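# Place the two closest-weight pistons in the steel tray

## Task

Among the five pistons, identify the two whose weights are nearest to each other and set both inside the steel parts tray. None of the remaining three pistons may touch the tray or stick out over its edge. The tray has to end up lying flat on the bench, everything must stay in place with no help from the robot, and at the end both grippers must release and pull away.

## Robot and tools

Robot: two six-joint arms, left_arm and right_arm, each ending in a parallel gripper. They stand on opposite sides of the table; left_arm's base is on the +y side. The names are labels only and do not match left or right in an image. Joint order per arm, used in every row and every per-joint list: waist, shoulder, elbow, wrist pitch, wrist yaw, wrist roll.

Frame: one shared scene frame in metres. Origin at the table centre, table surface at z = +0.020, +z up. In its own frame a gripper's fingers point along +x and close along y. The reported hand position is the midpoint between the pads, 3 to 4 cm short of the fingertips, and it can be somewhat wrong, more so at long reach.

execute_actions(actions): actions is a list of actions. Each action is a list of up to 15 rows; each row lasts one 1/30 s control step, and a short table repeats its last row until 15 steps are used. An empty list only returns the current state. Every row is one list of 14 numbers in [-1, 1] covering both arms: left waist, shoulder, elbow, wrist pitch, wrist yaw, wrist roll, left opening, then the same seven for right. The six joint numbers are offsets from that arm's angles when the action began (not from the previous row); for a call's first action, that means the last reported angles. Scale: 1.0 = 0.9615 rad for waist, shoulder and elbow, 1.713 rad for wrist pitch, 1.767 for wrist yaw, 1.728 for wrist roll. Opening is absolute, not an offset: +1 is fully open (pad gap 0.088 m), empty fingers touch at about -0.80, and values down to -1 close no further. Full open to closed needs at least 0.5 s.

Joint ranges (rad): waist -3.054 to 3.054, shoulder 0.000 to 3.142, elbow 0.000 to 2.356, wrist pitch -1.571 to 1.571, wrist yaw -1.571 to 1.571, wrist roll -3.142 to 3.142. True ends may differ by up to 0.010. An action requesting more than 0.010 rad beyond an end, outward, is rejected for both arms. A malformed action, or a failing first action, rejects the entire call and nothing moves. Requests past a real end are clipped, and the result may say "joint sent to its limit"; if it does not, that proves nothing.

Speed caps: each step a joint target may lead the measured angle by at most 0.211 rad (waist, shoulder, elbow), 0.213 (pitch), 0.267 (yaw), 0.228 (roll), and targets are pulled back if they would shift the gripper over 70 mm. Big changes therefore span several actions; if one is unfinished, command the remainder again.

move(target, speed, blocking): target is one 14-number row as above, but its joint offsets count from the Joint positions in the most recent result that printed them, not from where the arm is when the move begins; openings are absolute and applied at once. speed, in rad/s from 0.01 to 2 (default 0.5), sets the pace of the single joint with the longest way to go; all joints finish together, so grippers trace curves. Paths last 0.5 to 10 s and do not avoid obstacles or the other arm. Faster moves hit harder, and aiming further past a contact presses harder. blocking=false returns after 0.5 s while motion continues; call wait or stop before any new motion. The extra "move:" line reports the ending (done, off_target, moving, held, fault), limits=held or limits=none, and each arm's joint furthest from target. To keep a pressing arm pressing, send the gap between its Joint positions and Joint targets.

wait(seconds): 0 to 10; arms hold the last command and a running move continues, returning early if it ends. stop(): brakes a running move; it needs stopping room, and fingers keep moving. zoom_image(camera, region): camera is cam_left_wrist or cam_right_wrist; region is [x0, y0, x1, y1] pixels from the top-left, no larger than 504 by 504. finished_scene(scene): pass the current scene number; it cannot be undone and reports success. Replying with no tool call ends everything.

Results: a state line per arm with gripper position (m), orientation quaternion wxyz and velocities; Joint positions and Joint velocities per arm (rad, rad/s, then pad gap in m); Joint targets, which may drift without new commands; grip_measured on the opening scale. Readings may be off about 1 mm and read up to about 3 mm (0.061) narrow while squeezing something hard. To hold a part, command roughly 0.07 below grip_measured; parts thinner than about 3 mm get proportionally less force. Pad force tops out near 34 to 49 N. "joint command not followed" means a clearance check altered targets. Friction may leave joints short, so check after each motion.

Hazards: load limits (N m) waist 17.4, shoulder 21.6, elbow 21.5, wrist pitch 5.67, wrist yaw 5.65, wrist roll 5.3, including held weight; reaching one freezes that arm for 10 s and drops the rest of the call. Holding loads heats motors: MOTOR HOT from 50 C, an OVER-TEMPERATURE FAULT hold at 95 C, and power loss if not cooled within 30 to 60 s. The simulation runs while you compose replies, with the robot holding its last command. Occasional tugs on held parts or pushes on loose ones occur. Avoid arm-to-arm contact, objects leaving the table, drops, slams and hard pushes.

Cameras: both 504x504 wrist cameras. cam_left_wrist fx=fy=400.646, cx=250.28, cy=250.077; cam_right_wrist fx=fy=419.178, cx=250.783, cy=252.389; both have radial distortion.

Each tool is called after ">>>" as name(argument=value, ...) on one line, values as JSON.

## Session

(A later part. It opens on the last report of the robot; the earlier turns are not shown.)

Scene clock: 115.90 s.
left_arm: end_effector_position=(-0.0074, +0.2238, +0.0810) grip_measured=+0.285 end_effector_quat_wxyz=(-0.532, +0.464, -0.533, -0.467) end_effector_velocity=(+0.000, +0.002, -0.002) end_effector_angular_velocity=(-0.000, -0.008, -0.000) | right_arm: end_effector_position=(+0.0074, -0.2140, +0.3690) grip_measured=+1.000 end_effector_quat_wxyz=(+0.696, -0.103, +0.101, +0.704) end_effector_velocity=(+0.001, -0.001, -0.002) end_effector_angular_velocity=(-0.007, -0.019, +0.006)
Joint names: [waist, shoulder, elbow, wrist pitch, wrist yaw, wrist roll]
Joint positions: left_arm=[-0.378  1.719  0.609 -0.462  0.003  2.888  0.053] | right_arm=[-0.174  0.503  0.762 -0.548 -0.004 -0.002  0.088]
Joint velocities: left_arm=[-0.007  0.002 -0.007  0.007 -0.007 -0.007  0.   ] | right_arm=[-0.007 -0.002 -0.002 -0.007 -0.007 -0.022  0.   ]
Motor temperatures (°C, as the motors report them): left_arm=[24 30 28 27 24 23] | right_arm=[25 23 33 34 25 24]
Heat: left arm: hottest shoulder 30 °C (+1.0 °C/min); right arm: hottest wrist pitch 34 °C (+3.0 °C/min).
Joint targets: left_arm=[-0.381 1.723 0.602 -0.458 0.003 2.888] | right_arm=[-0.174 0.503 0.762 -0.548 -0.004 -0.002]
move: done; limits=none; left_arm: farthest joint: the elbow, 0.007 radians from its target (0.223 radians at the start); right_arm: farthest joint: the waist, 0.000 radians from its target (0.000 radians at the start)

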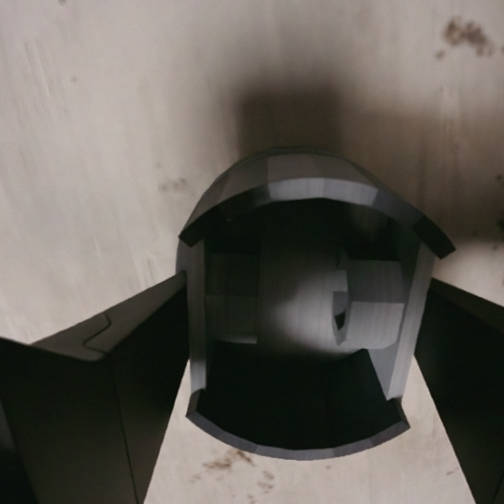

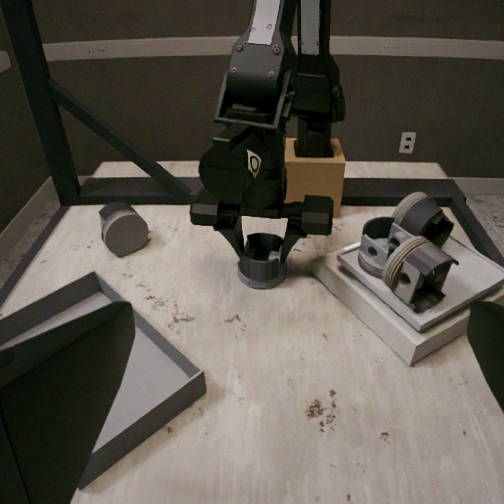

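>>> execute_actions(actions=[[[0,0.006,-0.007,0.003,0,0,0.2,0,0,0,0,0,0,1],[0,0.010,-0.007,0.005,0,0,0.2,0,0,0,0,0,0,1],[0,0.012,-0.007,0.006,0,0,0.2,0,0,0,0,0,0,1],[0,0.012,-0.007,0.006,0,0,0.2,0,0,0,0,0,0,1],[0,0.012,-0.007,0.006,0,0,0.2,0,0,0,0,0,0,1],[0,0.012,-0.007,0.006,0,0,0.26,0,0,0,0,0,0,1],[0,0.012,-0.007,0.006,0,0,0.30,0,0,0,0,0,0,1],[0,0.012,-0.007,0.006,0,0,0.35,0,0,0,0,0,0,1],[0,0.012,-0.007,0.006,0,0,0.42,0,0,0,0,0,0,1],[0,0.012,-0.007,0.006,0,0,0.5,0,0,0,0,0,0,1],[0,0.012,-0.007,0.006,0,0,0.55,0,0,0,0,0,0,1]]])

>>> move(target=[0.05, -0.148, 0.454, -0.328, 0, 0, 0.55, 0, 0, 0, 0, 0, 0, 1], speed=0.8)

Scene clock: 117.20 s.
left_arm: end_effector_position=(-0.0077, +0.2231, +0.0797) grip_measured=+0.504 end_effector_quat_wxyz=(-0.532, +0.464, -0.533, -0.466) end_effector_velocity=(+0.001, +0.006, +0.000) end_effector_angular_velocity=(+0.023, -0.002, -0.010) | right_arm: end_effector_position=(+0.0074, -0.2140, +0.3690) grip_measured=+1.000 end_effector_quat_wxyz=(+0.696, -0.103, +0.101, +0.704) end_effector_velocity=(-0.003, -0.001, -0.004) end_effector_angular_velocity=(-0.012, -0.001, +0.021)
Joint names: [waist, shoulder, elbow, wrist pitch, wrist yaw, wrist roll]
Joint positions: left_arm=[-0.378  1.725  0.609 -0.454  0.003  2.888  0.064] | right_arm=[-0.174  0.503  0.762 -0.548 -0.004 -0.002  0.088]
Joint velocities: left_arm=[-0.002 -0.002 -0.002 -0.022  0.007  0.007  0.02 ] | right_arm=[-0.002 -0.002 -0.007 -0.007 -0.022 -0.007  0.   ]
Motor temperatures (°C, as the motors report them): left_arm=[24 30 27 27 24 23] | right_arm=[25 23 33 34 25 24]
Heat: left arm: hottest shoulder 30 °C (+1.0 °C/min); right arm: hottest wrist pitch 34 °C (+3.0 °C/min).
Joint targets: left_arm=[-0.378 1.730 0.602 -0.451 0.003 2.888] | right_arm=[-0.174 0.503 0.762 -0.548 -0.004 -0.002]

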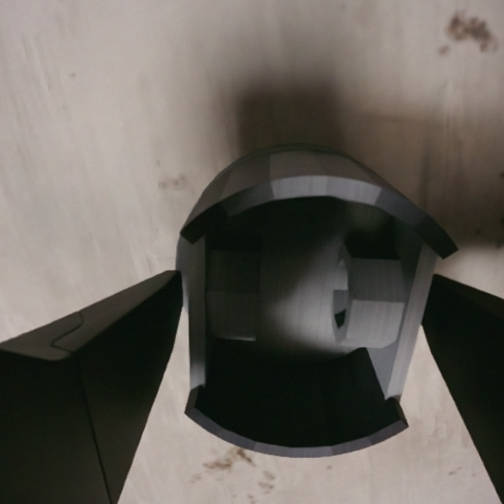

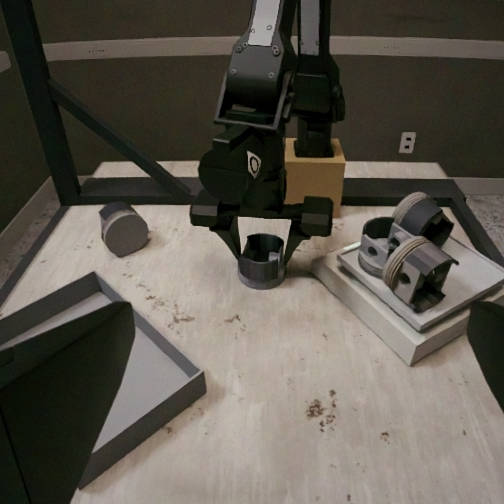

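Scene clock: 118.60 s.
left_arm: end_effector_position=(-0.0128, +0.1790, +0.1981) grip_measured=+0.547 end_effector_quat_wxyz=(-0.521, +0.476, -0.523, -0.478) end_effector_velocity=(+0.001, +0.002, +0.000) end_effector_angular_velocity=(+0.004, -0.009, +0.005) | right_arm: end_effector_position=(+0.0074, -0.2140, +0.3690) grip_measured=+1.000 end_effector_quat_wxyz=(+0.696, -0.103, +0.101, +0.704) end_effector_velocity=(-0.004, -0.001, -0.002) end_effector_angular_velocity=(-0.007, -0.015, +0.030)
Joint names: [waist, shoulder, elbow, wrist pitch, wrist yaw, wrist roll]
Joint positions: left_arm=[-0.333  1.59   1.033 -1.012  0.003  2.888  0.066] | right_arm=[-0.174  0.503  0.762 -0.548 -0.004 -0.002  0.088]
Joint velocities: left_arm=[-0.002 -0.002 -0.002 -0.007 -0.007 -0.007 -0.   ] | right_arm=[ 0.002 -0.002 -0.002 -0.007 -0.022 -0.022  0.   ]
Motor temperatures (°C, as the motors report them): left_arm=[24 30 28 27 24 23] | right_arm=[25 23 33 34 25 24]
Heat: left arm: hottest shoulder 30 °C (+1.0 °C/min); right arm: hottest wrist pitch 34 °C (+3.0 °C/min).
Joint targets: left_arm=[-0.330 1.583 1.046 -1.015 0.003 2.888] | right_arm=[-0.174 0.503 0.762 -0.548 -0.004 -0.002]
move: off_target (left_arm); limits=none; left_arm: farthest joint: the elbow, 0.012 radians from its target (0.437 radians at the start); right_arm: farthest joint: the waist, 0.000 radians from its target (0.000 radians at the start)

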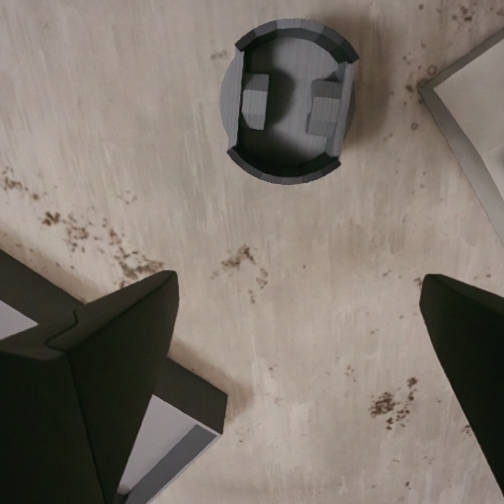

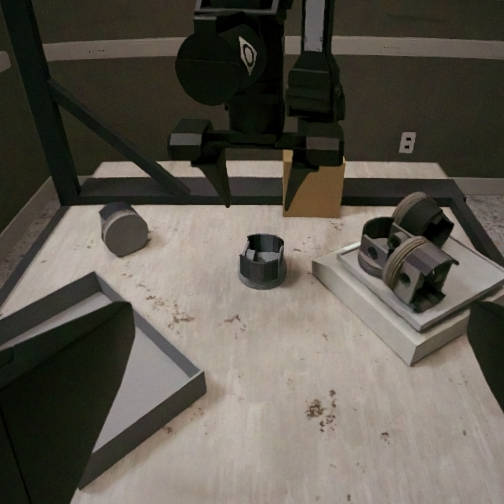

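>>> move(target=[0.6708, 0.04, -0.058, 0.047, 0, 0, 0.55, 0, 0, 0, 0, 0, 0, 1], speed=0.9)

Scene clock: 120.37 s.
left_arm: end_effector_position=(+0.1551, +0.1730, +0.1800) grip_measured=+0.547 end_effector_quat_wxyz=(-0.343, +0.618, -0.347, -0.617) end_effector_velocity=(+0.002, -0.000, +0.000) end_effector_angular_velocity=(-0.005, -0.009, -0.005) | right_arm: end_effector_position=(+0.0074, -0.2140, +0.3690) grip_measured=+1.000 end_effector_quat_wxyz=(+0.696, -0.103, +0.101, +0.704) end_effector_velocity=(+0.004, +0.000, +0.001) end_effector_angular_velocity=(+0.007, -0.013, -0.021)
Joint names: [waist, shoulder, elbow, wrist pitch, wrist yaw, wrist roll]
Joint positions: left_arm=[ 0.309  1.621  0.989 -0.935  0.004  2.888  0.066] | right_arm=[-0.174  0.503  0.762 -0.548 -0.004 -0.002  0.088]
Joint velocities: left_arm=[ 0.002 -0.002 -0.002  0.007 -0.007  0.007  0.   ] | right_arm=[-0.002 -0.002 -0.002  0.007  0.022 -0.007  0.   ]
Motor temperatures (°C, as the motors report them): left_arm=[24 30 28 27 24 23] | right_arm=[25 23 33 34 25 24]
Heat: left arm: hottest shoulder 30 °C (+1.0 °C/min); right arm: hottest wrist pitch 34 °C (+3.0 °C/min).
Joint targets: left_arm=[0.312 1.628 0.977 -0.932 0.004 2.888] | right_arm=[-0.174 0.503 0.762 -0.548 -0.004 -0.002]
move: off_target (left_arm); limits=none; left_arm: farthest joint: the elbow, 0.012 radians from its target (0.056 radians at the start); right_arm: farthest joint: the waist, 0.000 radians from its target (0.000 radians at the start)

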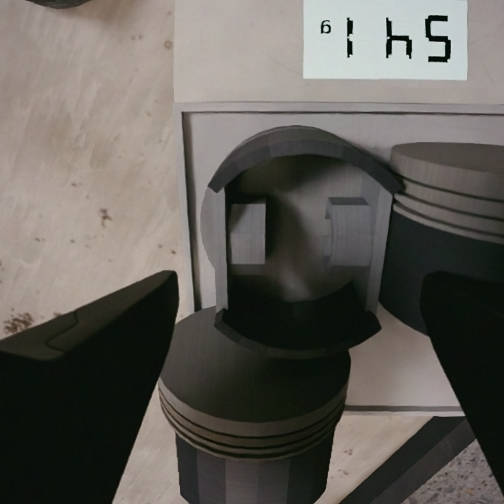

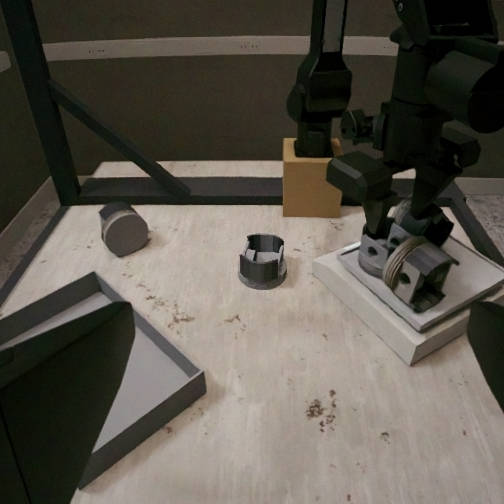

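>>> move(target=[-0.0161, 0.1744, 0.2554, -0.0471, 0, -0.004, 0.55, 0, 0, 0, 0, 0, 0, 1], speed=0.5)

Scene clock: 122.80 s.
left_arm: end_effector_position=(+0.1652, +0.1267, +0.1921) grip_measured=+0.547 end_effector_quat_wxyz=(-0.346, +0.615, -0.348, -0.617) end_effector_velocity=(+0.002, +0.001, +0.001) end_effector_angular_velocity=(+0.004, -0.006, +0.010) | right_arm: end_effector_position=(+0.0074, -0.2140, +0.3690) grip_measured=+1.000 end_effector_quat_wxyz=(+0.696, -0.103, +0.101, +0.704) end_effector_velocity=(+0.002, -0.002, -0.005) end_effector_angular_velocity=(-0.022, -0.009, -0.007)
Joint names: [waist, shoulder, elbow, wrist pitch, wrist yaw, wrist roll]
Joint positions: left_arm=[ 0.296  1.78   1.222 -1.013  0.004  2.884  0.066] | right_arm=[-0.174  0.503  0.762 -0.548 -0.004 -0.002  0.088]
Joint velocities: left_arm=[ 0.002 -0.002  0.002 -0.007 -0.007 -0.007 -0.   ] | right_arm=[-0.002 -0.002 -0.002 -0.022  0.007 -0.007  0.   ]
Motor temperatures (°C, as the motors report them): left_arm=[24 29 28 27 24 23] | right_arm=[25 23 33 34 25 24]
Heat: left arm: hottest shoulder 29 °C (+0.0 °C/min); right arm: hottest wrist pitch 34 °C (+3.0 °C/min).
Joint targets: left_arm=[0.293 1.789 1.234 -1.015 0.004 2.881] | right_arm=[-0.174 0.503 0.762 -0.548 -0.004 -0.002]
move: off_target (left_arm); limits=none; left_arm: farthest joint: the elbow, 0.013 radians from its target (0.246 radians at the start); right_arm: farthest joint: the waist, 0.000 radians from its target (0.000 radians at the start)

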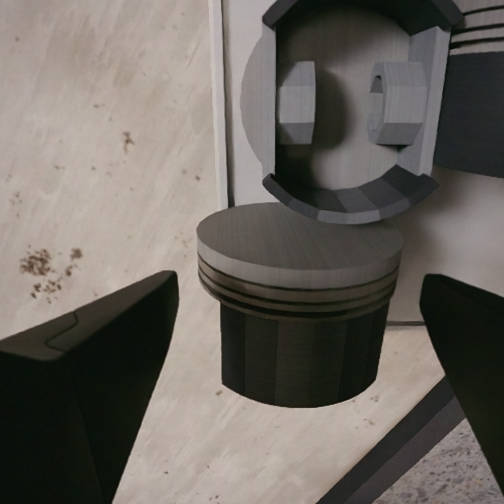

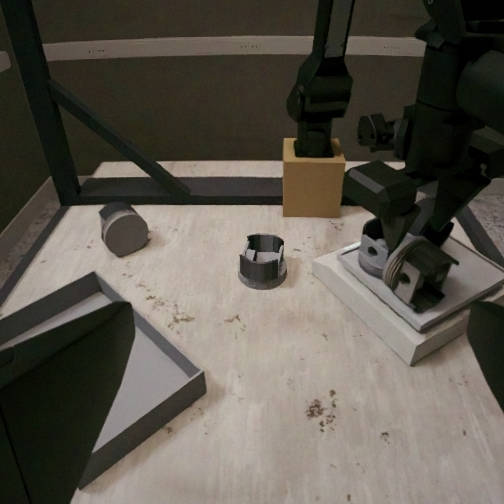

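>>> move(target=[0.0098, 0.1257, -0.1094, 0.1222, 0, 0.025, 1, 0, 0, 0, 0, 0, 0, 1], speed=0.25)

>>> execute_actions(actions=[[[0,0,0,0,0,0,0.85,0,0,0,0,0,0,1],[0,0,0,0,0,0,0.8,0,0,0,0,0,0,1],[0,0,0,0,0,0,0.76,0,0,0,0,0,0,1],[0,0,0,0,0,0,0.73,0,0,0,0,0,0,1],[0,0,0,0,0,0,0.70,0,0,0,0,0,0,1],[0,0,0,0,0,0,0.68,0,0,0,0,0,0,1],[0,0,0,0,0,0,0.66,0,0,0,0,0,0,1],[0,0,0,0,0,0,0.64,0,0,0,0,0,0,1],[0,0,0,0,0,0,0.62,0,0,0,0,0,0,1],[0,0,0,0,0,0,0.60,0,0,0,0,0,0,1],[0,0,0,0,0,0,0.57,0,0,0,0,0,0,1],[0,0,0,0,0,0,0.54,0,0,0,0,0,0,1],[0,0,0,0,0,0,0.50,0,0,0,0,0,0,1]]])

Scene clock: 125.50 s.
left_arm: end_effector_position=(+0.1693, +0.1202, +0.1371) grip_measured=+0.989 end_effector_quat_wxyz=(-0.356, +0.609, -0.359, -0.611) end_effector_velocity=(+0.001, +0.006, +0.000) end_effector_angular_velocity=(+0.027, -0.015, +0.005) | right_arm: end_effector_position=(+0.0074, -0.2140, +0.3690) grip_measured=+1.000 end_effector_quat_wxyz=(+0.696, -0.103, +0.101, +0.704) end_effector_velocity=(+0.001, -0.001, -0.007) end_effector_angular_velocity=(-0.027, -0.005, +0.002)
Joint names: [waist, shoulder, elbow, wrist pitch, wrist yaw, wrist roll]
Joint positions: left_arm=[ 0.303  1.892  1.128 -0.806  0.004  2.924  0.087] | right_arm=[-0.174  0.503  0.762 -0.548 -0.004 -0.002  0.088]
Joint velocities: left_arm=[-0.002 -0.002 -0.002 -0.022 -0.022 -0.007 -0.   ] | right_arm=[-0.007 -0.002 -0.007 -0.022 -0.007 -0.007  0.   ]
Motor temperatures (°C, as the motors report them): left_arm=[24 30 28 27 24 23] | right_arm=[25 23 33 35 25 24]
Heat: left arm: hottest shoulder 30 °C (+1.0 °C/min); right arm: hottest wrist pitch 35 °C (+3.0 °C/min).
Joint targets: left_arm=[0.305 1.901 1.117 -0.803 0.004 2.927] | right_arm=[-0.174 0.503 0.762 -0.548 -0.004 -0.002]
move: off_target (left_arm); limits=none; left_arm: farthest joint: the elbow, 0.011 radians from its target (0.105 radians at the start); right_arm: farthest joint: the waist, 0.000 radians from its target (0.000 radians at the start)

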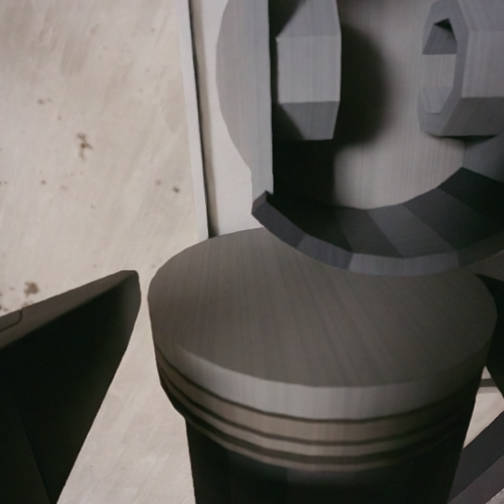

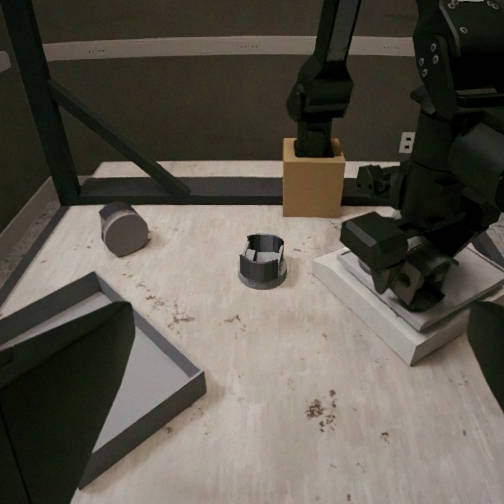

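Scene clock: 126.00 s.
left_arm: end_effector_position=(+0.1694, +0.1202, +0.1371) grip_measured=+0.614 end_effector_quat_wxyz=(-0.356, +0.609, -0.359, -0.611) end_effector_velocity=(-0.002, +0.002, +0.000) end_effector_angular_velocity=(+0.005, +0.009, +0.020) | right_arm: end_effector_position=(+0.0074, -0.2140, +0.3690) grip_measured=+1.000 end_effector_quat_wxyz=(+0.696, -0.103, +0.101, +0.704) end_effector_velocity=(-0.002, +0.000, +0.001) end_effector_angular_velocity=(+0.007, +0.013, +0.012)
Joint names: [waist, shoulder, elbow, wrist pitch, wrist yaw, wrist roll]
Joint positions: left_arm=[ 0.303  1.892  1.128 -0.806  0.003  2.924  0.069] | right_arm=[-0.174  0.503  0.762 -0.548 -0.004 -0.002  0.088]
Joint velocities: left_arm=[-0.002 -0.002 -0.002 -0.007  0.007 -0.022  0.   ] | right_arm=[-0.007 -0.002 -0.002  0.007 -0.022  0.007  0.   ]
Motor temperatures (°C, as the motors report them): left_arm=[24 30 28 27 24 23] | right_arm=[25 23 33 35 25 24]
Heat: left arm: hottest shoulder 30 °C (+1.0 °C/min); right arm: hottest wrist pitch 35 °C (+3.0 °C/min).
Joint targets: left_arm=[0.303 1.892 1.128 -0.806 0.004 2.924] | right_arm=[-0.174 0.503 0.762 -0.548 -0.004 -0.002]

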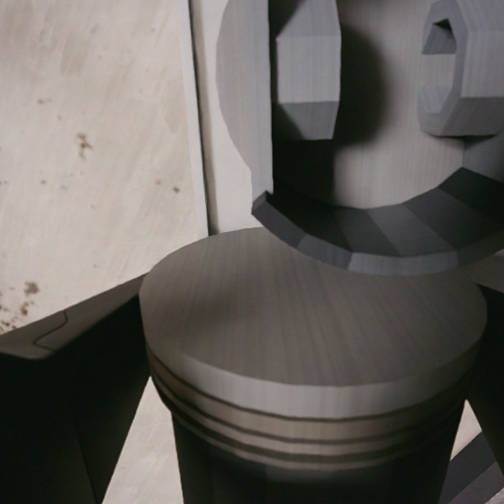

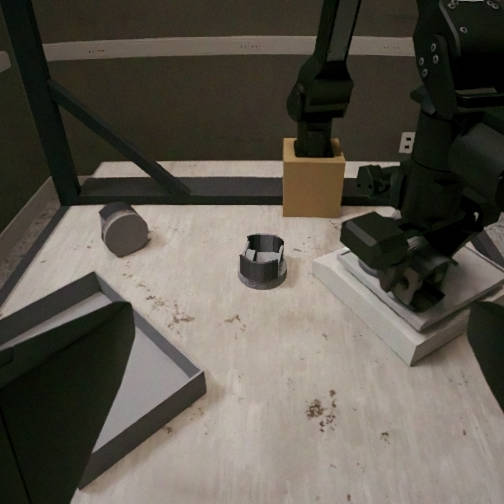

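>>> move(target=[-0.03, -0.0352, 0.1189, -0.0706, 0, 0, 0.5, 0, 0, 0, 0, 0, 0, 1], speed=0.3)

Scene clock: 128.37 s.
left_arm: end_effector_position=(+0.1636, +0.1097, +0.1659) grip_measured=+0.614 end_effector_quat_wxyz=(-0.364, +0.605, -0.367, -0.605) end_effector_velocity=(-0.004, +0.008, +0.000) end_effector_angular_velocity=(+0.037, +0.003, -0.015) | right_arm: end_effector_position=(+0.0074, -0.2140, +0.3690) grip_measured=+1.000 end_effector_quat_wxyz=(+0.696, -0.103, +0.101, +0.704) end_effector_velocity=(+0.002, -0.001, -0.002) end_effector_angular_velocity=(-0.007, -0.009, -0.007)
Joint names: [waist, shoulder, elbow, wrist pitch, wrist yaw, wrist roll]
Joint positions: left_arm=[ 0.277  1.87   1.226 -0.924  0.003  2.924  0.069] | right_arm=[-0.174  0.503  0.762 -0.548 -0.004 -0.002  0.088]
Joint velocities: left_arm=[-0.007 -0.002 -0.002 -0.037 -0.007  0.007  0.   ] | right_arm=[-0.002 -0.002 -0.002 -0.007  0.007 -0.007  0.   ]
Motor temperatures (°C, as the motors report them): left_arm=[24 30 28 27 24 23] | right_arm=[25 23 33 35 25 24]
Heat: left arm: hottest shoulder 30 °C (+1.0 °C/min); right arm: hottest wrist pitch 35 °C (+3.0 °C/min).
Joint targets: left_arm=[0.274 1.858 1.243 -0.927 0.003 2.924] | right_arm=[-0.174 0.503 0.762 -0.548 -0.004 -0.002]
move: off_target (left_arm); limits=none; left_arm: farthest joint: the elbow, 0.016 radians from its target (0.114 radians at the start); right_arm: farthest joint: the waist, 0.000 radians from its target (0.000 radians at the start)

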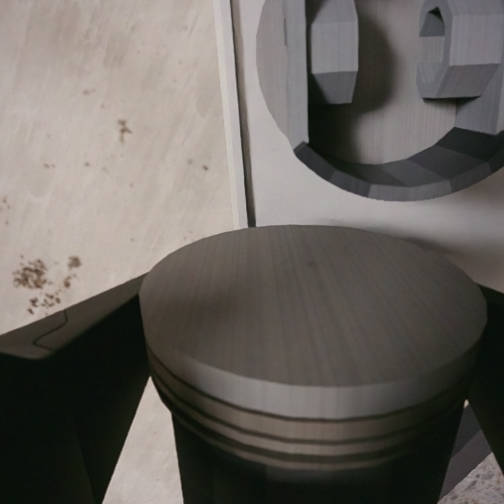

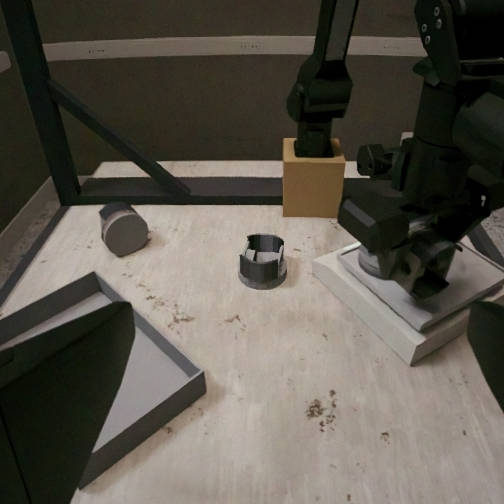

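>>> move(target=[-0.8161, 0.518, 0.7072, -0.1032, 0, 0.119, 0.5, 0, 0, 0, 0, 0, 0, 1], speed=0.6)

Scene clock: 130.73 s.
left_arm: end_effector_position=(-0.1481, +0.0351, +0.1402) grip_measured=+0.614 end_effector_quat_wxyz=(-0.608, +0.358, -0.610, -0.361) end_effector_velocity=(+0.005, -0.000, +0.000) end_effector_angular_velocity=(-0.004, -0.023, +0.024) | right_arm: end_effector_position=(+0.0074, -0.2140, +0.3690) grip_measured=+1.000 end_effector_quat_wxyz=(+0.696, -0.103, +0.101, +0.704) end_effector_velocity=(+0.002, -0.001, -0.002) end_effector_angular_velocity=(-0.007, -0.009, -0.007)
Joint names: [waist, shoulder, elbow, wrist pitch, wrist yaw, wrist roll]
Joint positions: left_arm=[-0.508  2.362  1.889 -1.098  0.005  3.127  0.069] | right_arm=[-0.174  0.503  0.762 -0.548 -0.004 -0.002  0.088]
Joint velocities: left_arm=[ 0.002 -0.002 -0.002 -0.007 -0.022 -0.022 -0.   ] | right_arm=[-0.002 -0.002 -0.002 -0.007  0.007 -0.007  0.   ]
Motor temperatures (°C, as the motors report them): left_arm=[24 30 28 27 24 23] | right_arm=[25 23 33 35 25 24]
Heat: left arm: hottest shoulder 30 °C (+1.0 °C/min); right arm: hottest wrist pitch 35 °C (+3.0 °C/min).
Joint targets: left_arm=[-0.508 2.368 1.906 -1.101 0.003 3.130] | right_arm=[-0.174 0.503 0.762 -0.548 -0.004 -0.002]
move: off_target (left_arm); limits=none; left_arm: farthest joint: the elbow, 0.017 radians from its target (0.679 radians at the start); right_arm: farthest joint: the waist, 0.000 radians from its target (0.000 radians at the start)

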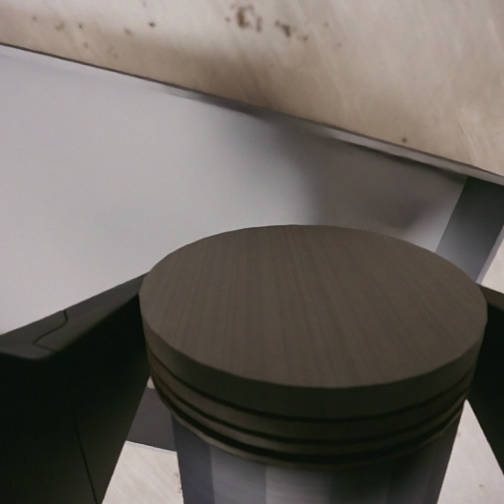

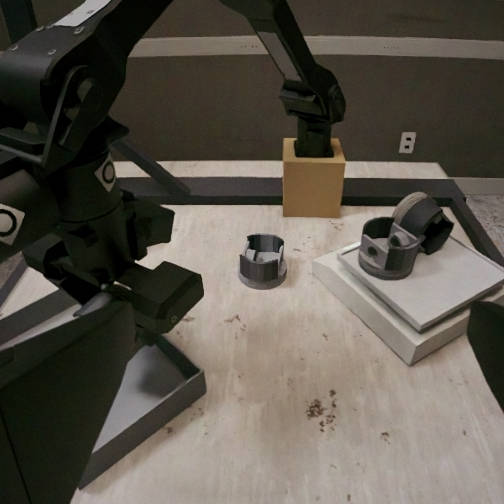

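>>> move(target=[-0.024, 0.1037, -0.0697, 0.091, 0, 0, 0.5, 0, 0, 0, 0, 0, 0, 1], speed=0.2)

Scene clock: 132.87 s.
left_arm: end_effector_position=(-0.1585, +0.0361, +0.0843) grip_measured=+0.614 end_effector_quat_wxyz=(-0.612, +0.352, -0.613, -0.355) end_effector_velocity=(+0.001, +0.006, +0.001) end_effector_angular_velocity=(+0.023, -0.005, +0.020) | right_arm: end_effector_position=(+0.0074, -0.2140, +0.3690) grip_measured=+1.000 end_effector_quat_wxyz=(+0.696, -0.103, +0.101, +0.704) end_effector_velocity=(-0.003, -0.001, -0.002) end_effector_angular_velocity=(-0.007, -0.001, +0.021)
Joint names: [waist, shoulder, elbow, wrist pitch, wrist yaw, wrist roll]
Joint positions: left_arm=[-0.529  2.457  1.83  -0.945  0.005  3.127  0.069] | right_arm=[-0.174  0.503  0.762 -0.548 -0.004 -0.002  0.088]
Joint velocities: left_arm=[-0.002 -0.002 -0.002 -0.022  0.007 -0.022 -0.   ] | right_arm=[-0.002 -0.002 -0.002 -0.007 -0.022 -0.007  0.   ]
Motor temperatures (°C, as the motors report them): left_arm=[24 31 28 27 24 23] | right_arm=[25 23 33 35 25 24]
Heat: left arm: hottest shoulder 31 °C (+2.0 °C/min); right arm: hottest wrist pitch 35 °C (+3.0 °C/min).
Joint targets: left_arm=[-0.531 2.461 1.822 -0.942 0.005 3.127] | right_arm=[-0.174 0.503 0.762 -0.548 -0.004 -0.002]
move: done; limits=none; left_arm: farthest joint: the elbow, 0.008 radians from its target (0.067 radians at the start); right_arm: farthest joint: the waist, 0.000 radians from its target (0.000 radians at the start)

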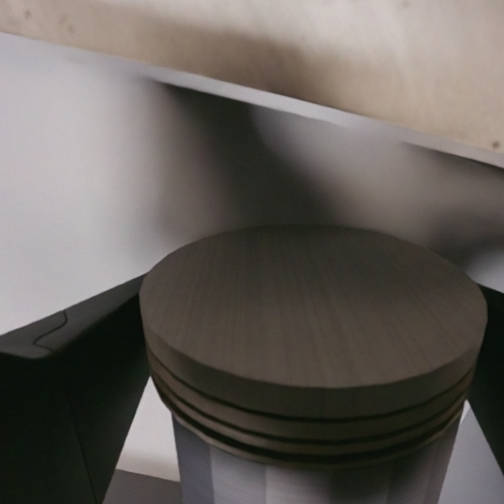

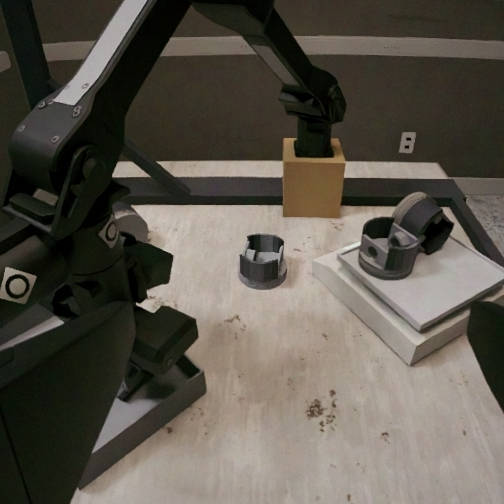

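>>> execute_actions(actions=[])

Scene clock: 134.53 s.
left_arm: end_effector_position=(-0.1585, +0.0360, +0.0843) grip_measured=+0.614 end_effector_quat_wxyz=(-0.612, +0.352, -0.613, -0.355) end_effector_velocity=(+0.003, +0.004, +0.001) end_effector_angular_velocity=(+0.015, -0.018, +0.020) | right_arm: end_effector_position=(+0.0074, -0.2140, +0.3690) grip_measured=+1.000 end_effector_quat_wxyz=(+0.696, -0.103, +0.101, +0.704) end_effector_velocity=(-0.001, -0.000, -0.004) end_effector_angular_velocity=(-0.012, -0.019, +0.011)
Joint names: [waist, shoulder, elbow, wrist pitch, wrist yaw, wrist roll]
Joint positions: left_arm=[-0.529  2.457  1.83  -0.945  0.005  3.127  0.069] | right_arm=[-0.174  0.503  0.762 -0.548 -0.004 -0.002  0.088]
Joint velocities: left_arm=[-0.002 -0.002 -0.002 -0.022 -0.007 -0.022 -0.   ] | right_arm=[-0.002 -0.002 -0.007 -0.007 -0.007 -0.022  0.   ]
Motor temperatures (°C, as the motors report them): left_arm=[24 32 28 27 24 23] | right_arm=[25 23 33 35 25 24]
Heat: left arm: hottest shoulder 32 °C (+3.0 °C/min); right arm: hottest wrist pitch 35 °C (+3.0 °C/min).
Joint targets: left_arm=[-0.531 2.461 1.822 -0.942 0.005 3.127] | right_arm=[-0.174 0.503 0.762 -0.548 -0.004 -0.002]

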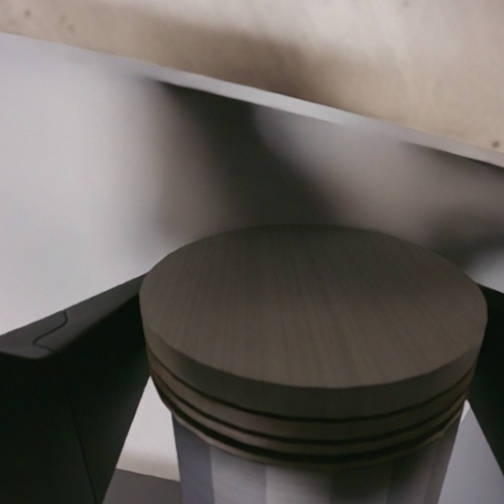

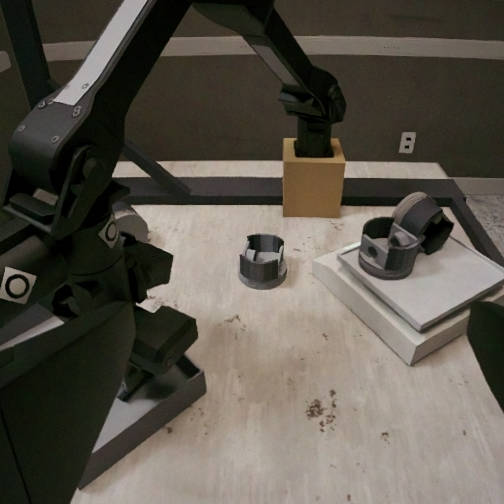

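>>> move(target=[0,0.0156,-0.008,0.007,0,0,0.5,0,0,0,0,0,0,1], speed=0.03)

Scene clock: 135.90 s.
left_arm: end_effector_position=(-0.1589, +0.0353, +0.0826) grip_measured=+0.614 end_effector_quat_wxyz=(-0.611, +0.352, -0.613, -0.355) end_effector_velocity=(+0.003, +0.004, +0.000) end_effector_angular_velocity=(+0.015, -0.018, -0.010) | right_arm: end_effector_position=(+0.0074, -0.2140, +0.3690) grip_measured=+1.000 end_effector_quat_wxyz=(+0.696, -0.103, +0.101, +0.704) end_effector_velocity=(+0.002, -0.002, -0.003) end_effector_angular_velocity=(-0.017, -0.009, -0.007)
Joint names: [waist, shoulder, elbow, wrist pitch, wrist yaw, wrist roll]
Joint positions: left_arm=[-0.529  2.461  1.83  -0.939  0.005  3.127  0.069] | right_arm=[-0.174  0.503  0.762 -0.548 -0.004 -0.002  0.088]
Joint velocities: left_arm=[-0.002 -0.002 -0.002 -0.022 -0.007  0.007 -0.   ] | right_arm=[-0.002 -0.002  0.002 -0.022  0.007 -0.007  0.   ]
Motor temperatures (°C, as the motors report them): left_arm=[24 32 28 27 24 23] | right_arm=[25 23 33 35 25 24]
Heat: left arm: hottest shoulder 32 °C (+3.0 °C/min); right arm: hottest wrist pitch 35 °C (+3.0 °C/min).
Joint targets: left_arm=[-0.529 2.472 1.822 -0.933 0.005 3.127] | right_arm=[-0.174 0.503 0.762 -0.548 -0.004 -0.002]
move: off_target (left_arm); limits=none; left_arm: farthest joint: the shoulder, 0.011 radians from its target (0.015 radians at the start); right_arm: farthest joint: the waist, 0.000 radians from its target (0.000 radians at the start)

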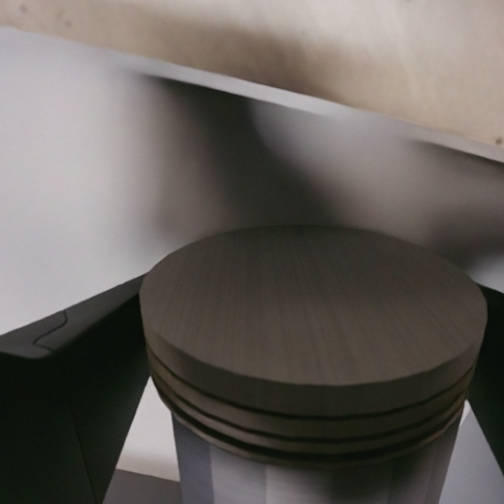

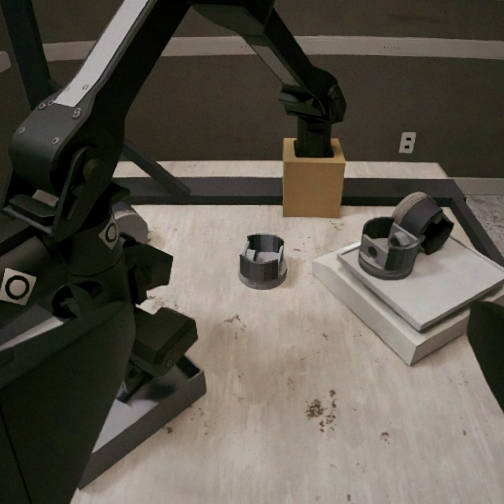

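>>> execute_actions(actions=[[[0,0.006,0,0,0,0,0.56,0,0,0,0,0,0,1],[0,0.006,0,0,0,0,0.57,0,0,0,0,0,0,1],[0,0.006,0,0,0,0,0.58,0,0,0,0,0,0,1],[0,0.006,0,0,0,0,0.59,0,0,0,0,0,0,1],[0,0.006,0,0,0,0,0.60,0,0,0,0,0,0,1],[0,0.006,0,0,0,0,0.61,0,0,0,0,0,0,1],[0,0.006,0,0,0,0,0.62,0,0,0,0,0,0,1],[0,0.006,0,0,0,0,0.63,0,0,0,0,0,0,1],[0,0.006,0,0,0,0,0.64,0,0,0,0,0,0,1],[0,0.006,0,0,0,0,0.65,0,0,0,0,0,0,1],[0,0.006,0,0,0,0,0.66,0,0,0,0,0,0,1],[0,0.006,0,0,0,0,0.67,0,0,0,0,0,0,1],[0,0.006,0,0,0,0,0.68,0,0,0,0,0,0,1],[0,0.006,0,0,0,0,0.70,0,0,0,0,0,0,1],[0,0.006,0,0,0,0,0.72,0,0,0,0,0,0,1]],[[0,0,0,0,0,0,0.76,0,0,0,0,0,0,1],[0,0,0,0,0,0,0.8,0,0,0,0,0,0,1],[0,0,0,0,0,0,0.84,0,0,0,0,0,0,1],[0,0,0,0,0,0,0.88,0,0,0,0,0,0,1]]])

Scene clock: 137.57 s.
left_arm: end_effector_position=(-0.1588, +0.0354, +0.0826) grip_measured=+0.874 end_effector_quat_wxyz=(-0.612, +0.352, -0.613, -0.355) end_effector_velocity=(+0.002, +0.004, +0.003) end_effector_angular_velocity=(+0.011, -0.015, +0.020) | right_arm: end_effector_position=(+0.0074, -0.2140, +0.3690) grip_measured=+1.000 end_effector_quat_wxyz=(+0.696, -0.103, +0.101, +0.704) end_effector_velocity=(+0.001, -0.002, -0.005) end_effector_angular_velocity=(-0.022, -0.019, +0.006)
Joint names: [waist, shoulder, elbow, wrist pitch, wrist yaw, wrist roll]
Joint positions: left_arm=[-0.529  2.461  1.83  -0.939  0.005  3.127  0.082] | right_arm=[-0.174  0.503  0.762 -0.548 -0.004 -0.002  0.088]
Joint velocities: left_arm=[-0.002 -0.007 -0.002 -0.022 -0.007 -0.022  0.001] | right_arm=[-0.007 -0.002 -0.002 -0.022 -0.007 -0.022  0.   ]
Motor temperatures (°C, as the motors report them): left_arm=[24 33 28 27 24 23] | right_arm=[25 23 34 35 25 24]
Heat: left arm: hottest shoulder 33 °C (+4.0 °C/min); right arm: hottest wrist pitch 35 °C (+3.0 °C/min).
Joint targets: left_arm=[-0.529 2.461 1.830 -0.939 0.005 3.127] | right_arm=[-0.174 0.503 0.762 -0.548 -0.004 -0.002]

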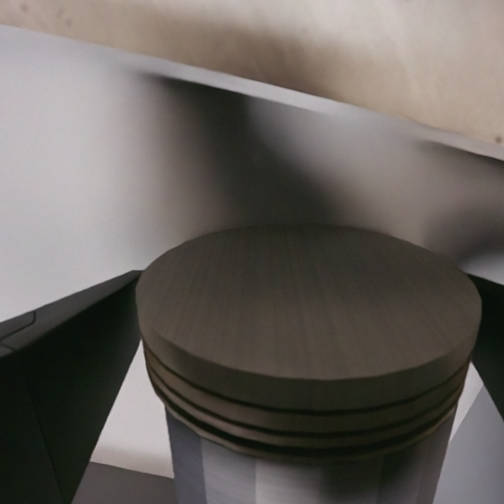

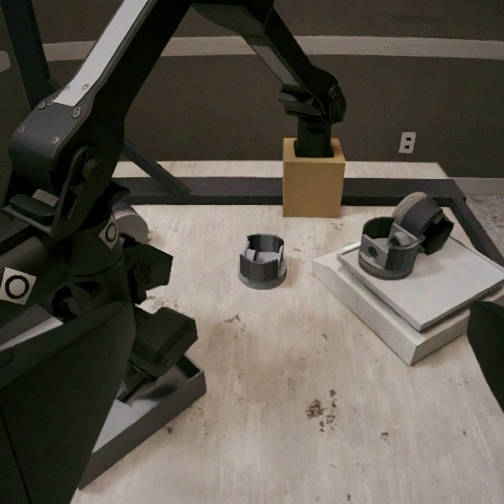

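>>> move(target=[0,-0.107,0.164,-0.1433,0,0,0.9,0,0,0,0,0,0,1], speed=0.25)

Scene clock: 139.63 s.
left_arm: end_effector_position=(-0.1585, +0.0360, +0.1592) grip_measured=+0.897 end_effector_quat_wxyz=(-0.612, +0.352, -0.613, -0.355) end_effector_velocity=(+0.004, +0.002, +0.004) end_effector_angular_velocity=(-0.001, -0.025, +0.005) | right_arm: end_effector_position=(+0.0074, -0.2140, +0.3690) grip_measured=+1.000 end_effector_quat_wxyz=(+0.696, -0.103, +0.101, +0.704) end_effector_velocity=(-0.001, +0.000, +0.001) end_effector_angular_velocity=(+0.008, -0.019, +0.011)
Joint names: [waist, shoulder, elbow, wrist pitch, wrist yaw, wrist roll]
Joint positions: left_arm=[-0.529  2.367  1.976 -1.182  0.005  3.127  0.083] | right_arm=[-0.174  0.503  0.762 -0.548 -0.004 -0.002  0.088]
Joint velocities: left_arm=[-0.002 -0.007  0.002 -0.022 -0.022 -0.007 -0.   ] | right_arm=[-0.002 -0.002 -0.002  0.007 -0.007 -0.022  0.   ]
Motor temperatures (°C, as the motors report them): left_arm=[24 34 28 27 24 23] | right_arm=[25 23 34 35 25 24]
Heat: left arm: hottest shoulder 34 °C (+5.0 °C/min); right arm: hottest wrist pitch 35 °C (+3.0 °C/min).
Joint targets: left_arm=[-0.529 2.358 1.988 -1.185 0.005 3.127] | right_arm=[-0.174 0.503 0.762 -0.548 -0.004 -0.002]
move: off_target (left_arm); limits=none; left_arm: farthest joint: the elbow, 0.012 radians from its target (0.158 radians at the start); right_arm: farthest joint: the waist, 0.000 radians from its target (0.000 radians at the start)

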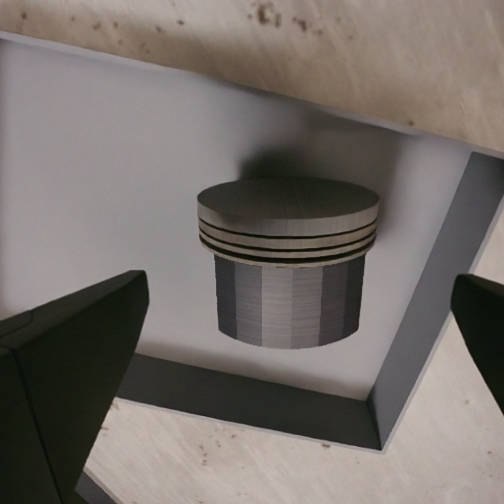

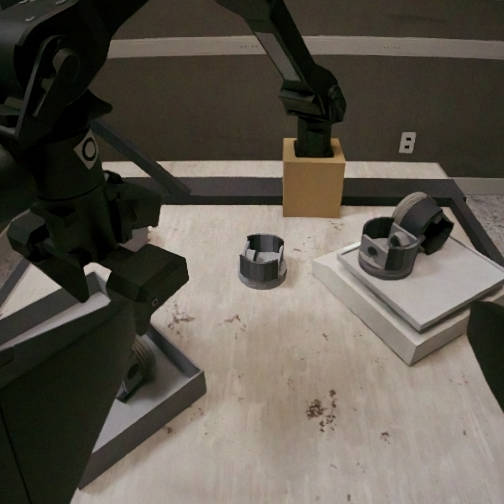

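>>> move(target=[0.874,-0.814,-0.992,0.0998,-0.003,-0.1406,0.55,0,0,0,0,0,0,1], speed=0.6)

Scene clock: 143.03 s.
left_arm: end_effector_position=(+0.1547, +0.1751, +0.1977) grip_measured=+0.553 end_effector_quat_wxyz=(-0.345, +0.617, -0.344, -0.618) end_effector_velocity=(-0.003, +0.003, +0.000) end_effector_angular_velocity=(+0.005, +0.009, +0.005) | right_arm: end_effector_position=(+0.0074, -0.2140, +0.3690) grip_measured=+1.000 end_effector_quat_wxyz=(+0.696, -0.103, +0.101, +0.704) end_effector_velocity=(+0.003, -0.002, -0.005) end_effector_angular_velocity=(-0.022, -0.009, -0.012)
Joint names: [waist, shoulder, elbow, wrist pitch, wrist yaw, wrist roll]
Joint positions: left_arm=[ 0.308  1.593  1.034 -1.013  0.001  2.887  0.066] | right_arm=[-0.174  0.503  0.762 -0.548 -0.004 -0.002  0.088]
Joint velocities: left_arm=[-0.002 -0.007 -0.007 -0.007  0.007 -0.007 -0.   ] | right_arm=[-0.007 -0.002 -0.002 -0.022  0.007 -0.007  0.   ]
Motor temperatures (°C, as the motors report them): left_arm=[24 34 28 27 24 23] | right_arm=[25 23 34 35 25 24]
Heat: left arm: hottest shoulder 34 °C (+5.1 °C/min); right arm: hottest wrist pitch 35 °C (+2.0 °C/min).
Joint targets: left_arm=[0.311 1.585 1.022 -1.010 -0.001 2.884] | right_arm=[-0.174 0.503 0.762 -0.548 -0.004 -0.002]
move: off_target (left_arm); limits=none; left_arm: farthest joint: the elbow, 0.012 radians from its target (0.954 radians at the start); right_arm: farthest joint: the waist, 0.000 radians from its target (0.000 radians at the start)

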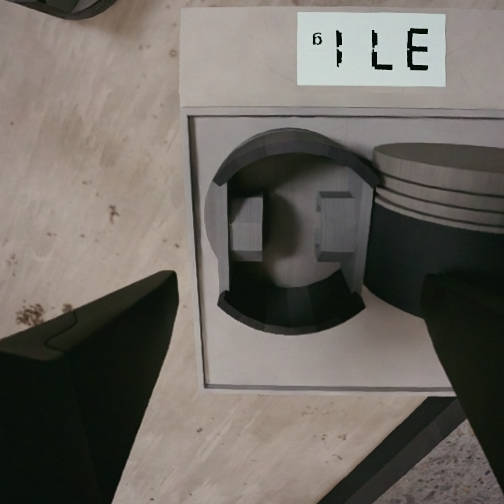

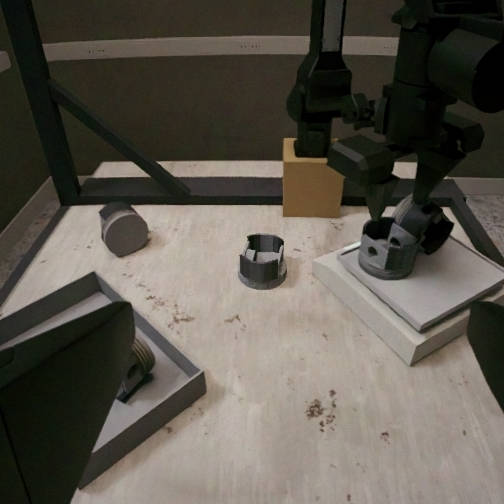

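>>> move(target=[0,0,0,0,0,-0.911,1,0,0,0,0,0,0,1], speed=1.2)

Scene clock: 145.93 s.
left_arm: end_effector_position=(+0.1548, +0.1751, +0.1977) grip_measured=+0.989 end_effector_quat_wxyz=(+0.193, +0.680, +0.194, -0.680) end_effector_velocity=(+0.002, +0.003, +0.000) end_effector_angular_velocity=(+0.013, -0.019, +0.005) | right_arm: end_effector_position=(+0.0074, -0.2140, +0.3690) grip_measured=+1.000 end_effector_quat_wxyz=(+0.696, -0.103, +0.101, +0.704) end_effector_velocity=(-0.001, +0.000, +0.001) end_effector_angular_velocity=(+0.008, -0.019, +0.011)
Joint names: [waist, shoulder, elbow, wrist pitch, wrist yaw, wrist roll]
Joint positions: left_arm=[ 0.308  1.593  1.034 -1.013  0.001  1.316  0.087] | right_arm=[-0.174  0.503  0.762 -0.548 -0.004 -0.002  0.088]
Joint velocities: left_arm=[-0.002 -0.002 -0.002 -0.007 -0.022 -0.007 -0.   ] | right_arm=[-0.002 -0.002 -0.002  0.007 -0.007 -0.022  0.   ]
Motor temperatures (°C, as the motors report them): left_arm=[24 34 28 27 24 23] | right_arm=[25 23 34 35 25 24]
Heat: left arm: hottest shoulder 34 °C (+5.1 °C/min); right arm: hottest wrist pitch 35 °C (+2.0 °C/min).
Joint targets: left_arm=[0.308 1.593 1.035 -1.013 0.001 1.313] | right_arm=[-0.174 0.503 0.762 -0.548 -0.004 -0.002]
move: done; limits=none; left_arm: farthest joint: the wrist roll, 0.003 radians from its target (1.574 radians at the start); right_arm: farthest joint: the waist, 0.000 radians from its target (0.000 radians at the start)

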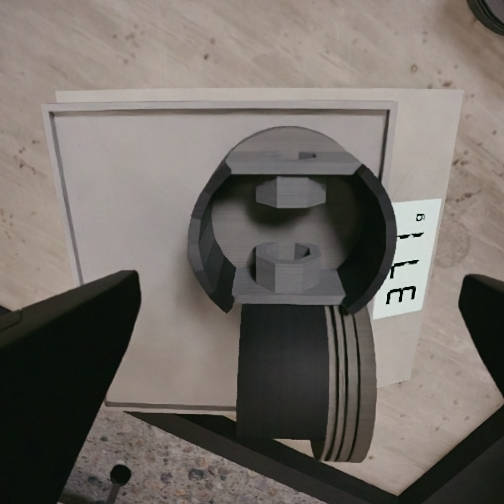

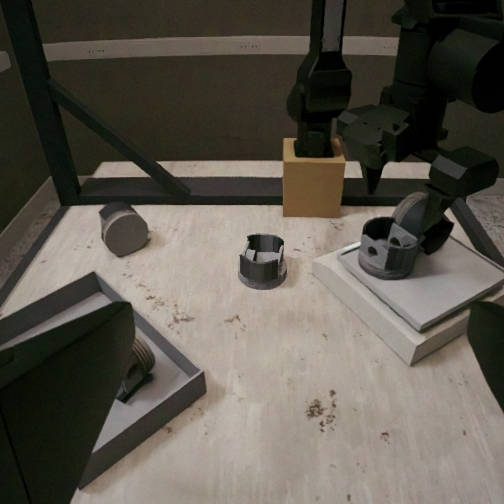

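>>> move(target=[0,0.108,-0.159,0.1413,0,0,1,0,0,0,0,0,0,1], speed=0.2)

Scene clock: 148.00 s.
left_arm: end_effector_position=(+0.1549, +0.1749, +0.1417) grip_measured=+0.989 end_effector_quat_wxyz=(+0.193, +0.680, +0.193, -0.680) end_effector_velocity=(+0.000, +0.001, -0.001) end_effector_angular_velocity=(-0.000, -0.008, +0.005) | right_arm: end_effector_position=(+0.0074, -0.2140, +0.3690) grip_measured=+1.000 end_effector_quat_wxyz=(+0.696, -0.103, +0.101, +0.704) end_effector_velocity=(+0.001, +0.000, -0.003) end_effector_angular_velocity=(-0.012, -0.019, +0.006)
Joint names: [waist, shoulder, elbow, wrist pitch, wrist yaw, wrist roll]
Joint positions: left_arm=[ 0.308  1.689  0.893 -0.774  0.001  1.316  0.087] | right_arm=[-0.174  0.503  0.762 -0.548 -0.004 -0.002  0.088]
Joint velocities: left_arm=[-0.002 -0.002 -0.007  0.007 -0.007 -0.007  0.   ] | right_arm=[-0.007  0.002 -0.002 -0.007 -0.007 -0.022  0.   ]
Motor temperatures (°C, as the motors report them): left_arm=[24 34 28 27 24 23] | right_arm=[25 23 34 35 25 24]
Heat: left arm: hottest shoulder 34 °C (+5.1 °C/min); right arm: hottest wrist pitch 35 °C (+2.0 °C/min).
Joint targets: left_arm=[0.308 1.696 0.881 -0.771 0.001 1.316] | right_arm=[-0.174 0.503 0.762 -0.548 -0.004 -0.002]
move: off_target (left_arm); limits=none; left_arm: farthest joint: the elbow, 0.012 radians from its target (0.153 radians at the start); right_arm: farthest joint: the waist, 0.000 radians from its target (0.000 radians at the start)

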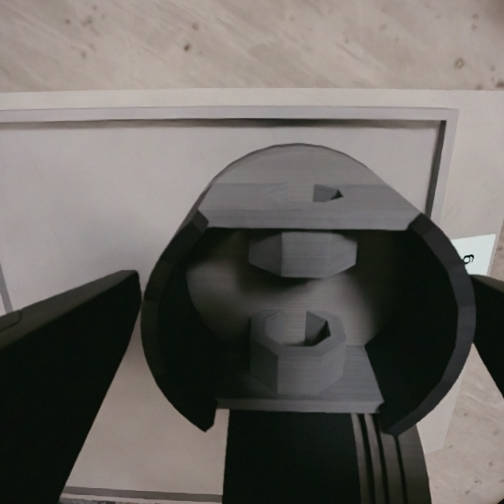

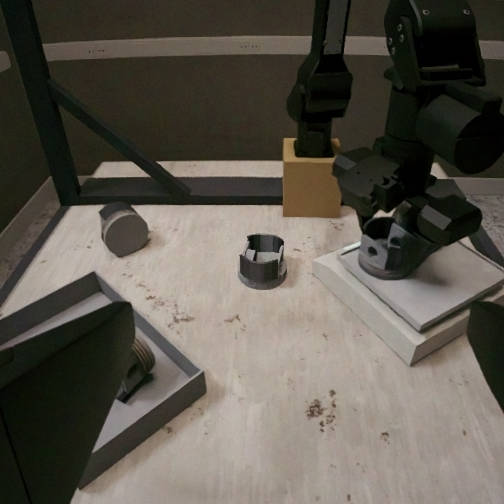

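>>> execute_actions(actions=[[[0,0,0,0,0,0,0.95,0,0,0,0,0,0,1],[0,0,0,0,0,0,0.91,0,0,0,0,0,0,1],[0,0,0,0,0,0,0.87,0,0,0,0,0,0,1],[0,0,0,0,0,0,0.83,0,0,0,0,0,0,1],[0,0,0,0,0,0,0.80,0,0,0,0,0,0,1],[0,0,0,0,0,0,0.77,0,0,0,0,0,0,1],[0,0,0,0,0,0,0.75,0,0,0,0,0,0,1],[0,0,0,0,0,0,0.73,0,0,0,0,0,0,1],[0,0,0,0,0,0,0.71,0,0,0,0,0,0,1],[0,0,0,0,0,0,0.69,0,0,0,0,0,0,1],[0,0,0,0,0,0,0.67,0,0,0,0,0,0,1],[0,0,0,0,0,0,0.65,0,0,0,0,0,0,1],[0,0,0,0,0,0,0.63,0,0,0,0,0,0,1],[0,0,0,0,0,0,0.61,0,0,0,0,0,0,1],[0,0,0,0,0,0,0.59,0,0,0,0,0,0,1]],[[0,0,0,0,0,0,0.57,0,0,0,0,0,0,1],[0,0,0,0,0,0,0.55,0,0,0,0,0,0,1],[0,0,0,0,0,0,0.53,0,0,0,0,0,0,1],[0,0,0,0,0,0,0.51,0,0,0,0,0,0,1],[0,0,0,0,0,0,0.5,0,0,0,0,0,0,1]]])

Scene clock: 150.03 s.
left_arm: end_effector_position=(+0.1548, +0.1749, +0.1416) grip_measured=+0.626 end_effector_quat_wxyz=(+0.193, +0.680, +0.193, -0.680) end_effector_velocity=(+0.001, +0.002, +0.001) end_effector_angular_velocity=(+0.004, -0.006, -0.005) | right_arm: end_effector_position=(+0.0074, -0.2140, +0.3690) grip_measured=+1.000 end_effector_quat_wxyz=(+0.696, -0.103, +0.101, +0.704) end_effector_velocity=(+0.002, -0.001, +0.000) end_effector_angular_velocity=(-0.003, +0.005, -0.012)
Joint names: [waist, shoulder, elbow, wrist pitch, wrist yaw, wrist roll]
Joint positions: left_arm=[ 0.308  1.689  0.892 -0.774  0.001  1.316  0.07 ] | right_arm=[-0.174  0.503  0.762 -0.548 -0.004 -0.002  0.088]
Joint velocities: left_arm=[ 0.002 -0.007 -0.002 -0.007 -0.007  0.007 -0.   ] | right_arm=[-0.002 -0.002  0.002 -0.007  0.007  0.007  0.   ]
Motor temperatures (°C, as the motors report them): left_arm=[24 33 28 27 24 23] | right_arm=[25 23 34 35 25 24]
Heat: left arm: hottest shoulder 33 °C (+4.0 °C/min); right arm: hottest wrist pitch 35 °C (+2.0 °C/min).
Joint targets: left_arm=[0.308 1.689 0.892 -0.774 0.001 1.316] | right_arm=[-0.174 0.503 0.762 -0.548 -0.004 -0.002]

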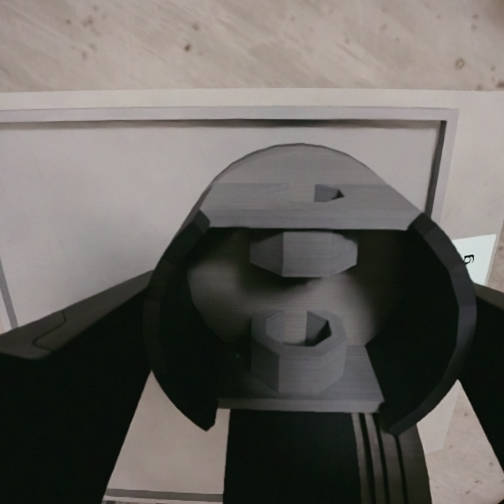

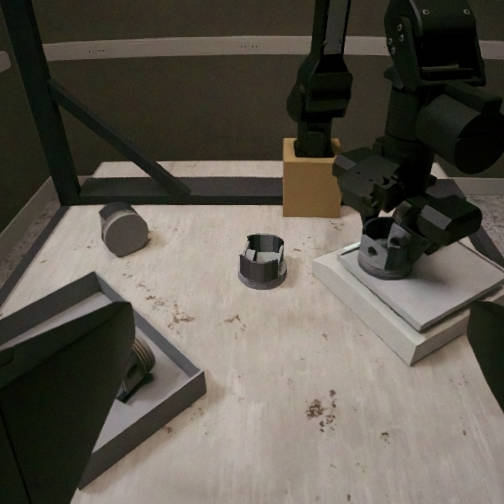

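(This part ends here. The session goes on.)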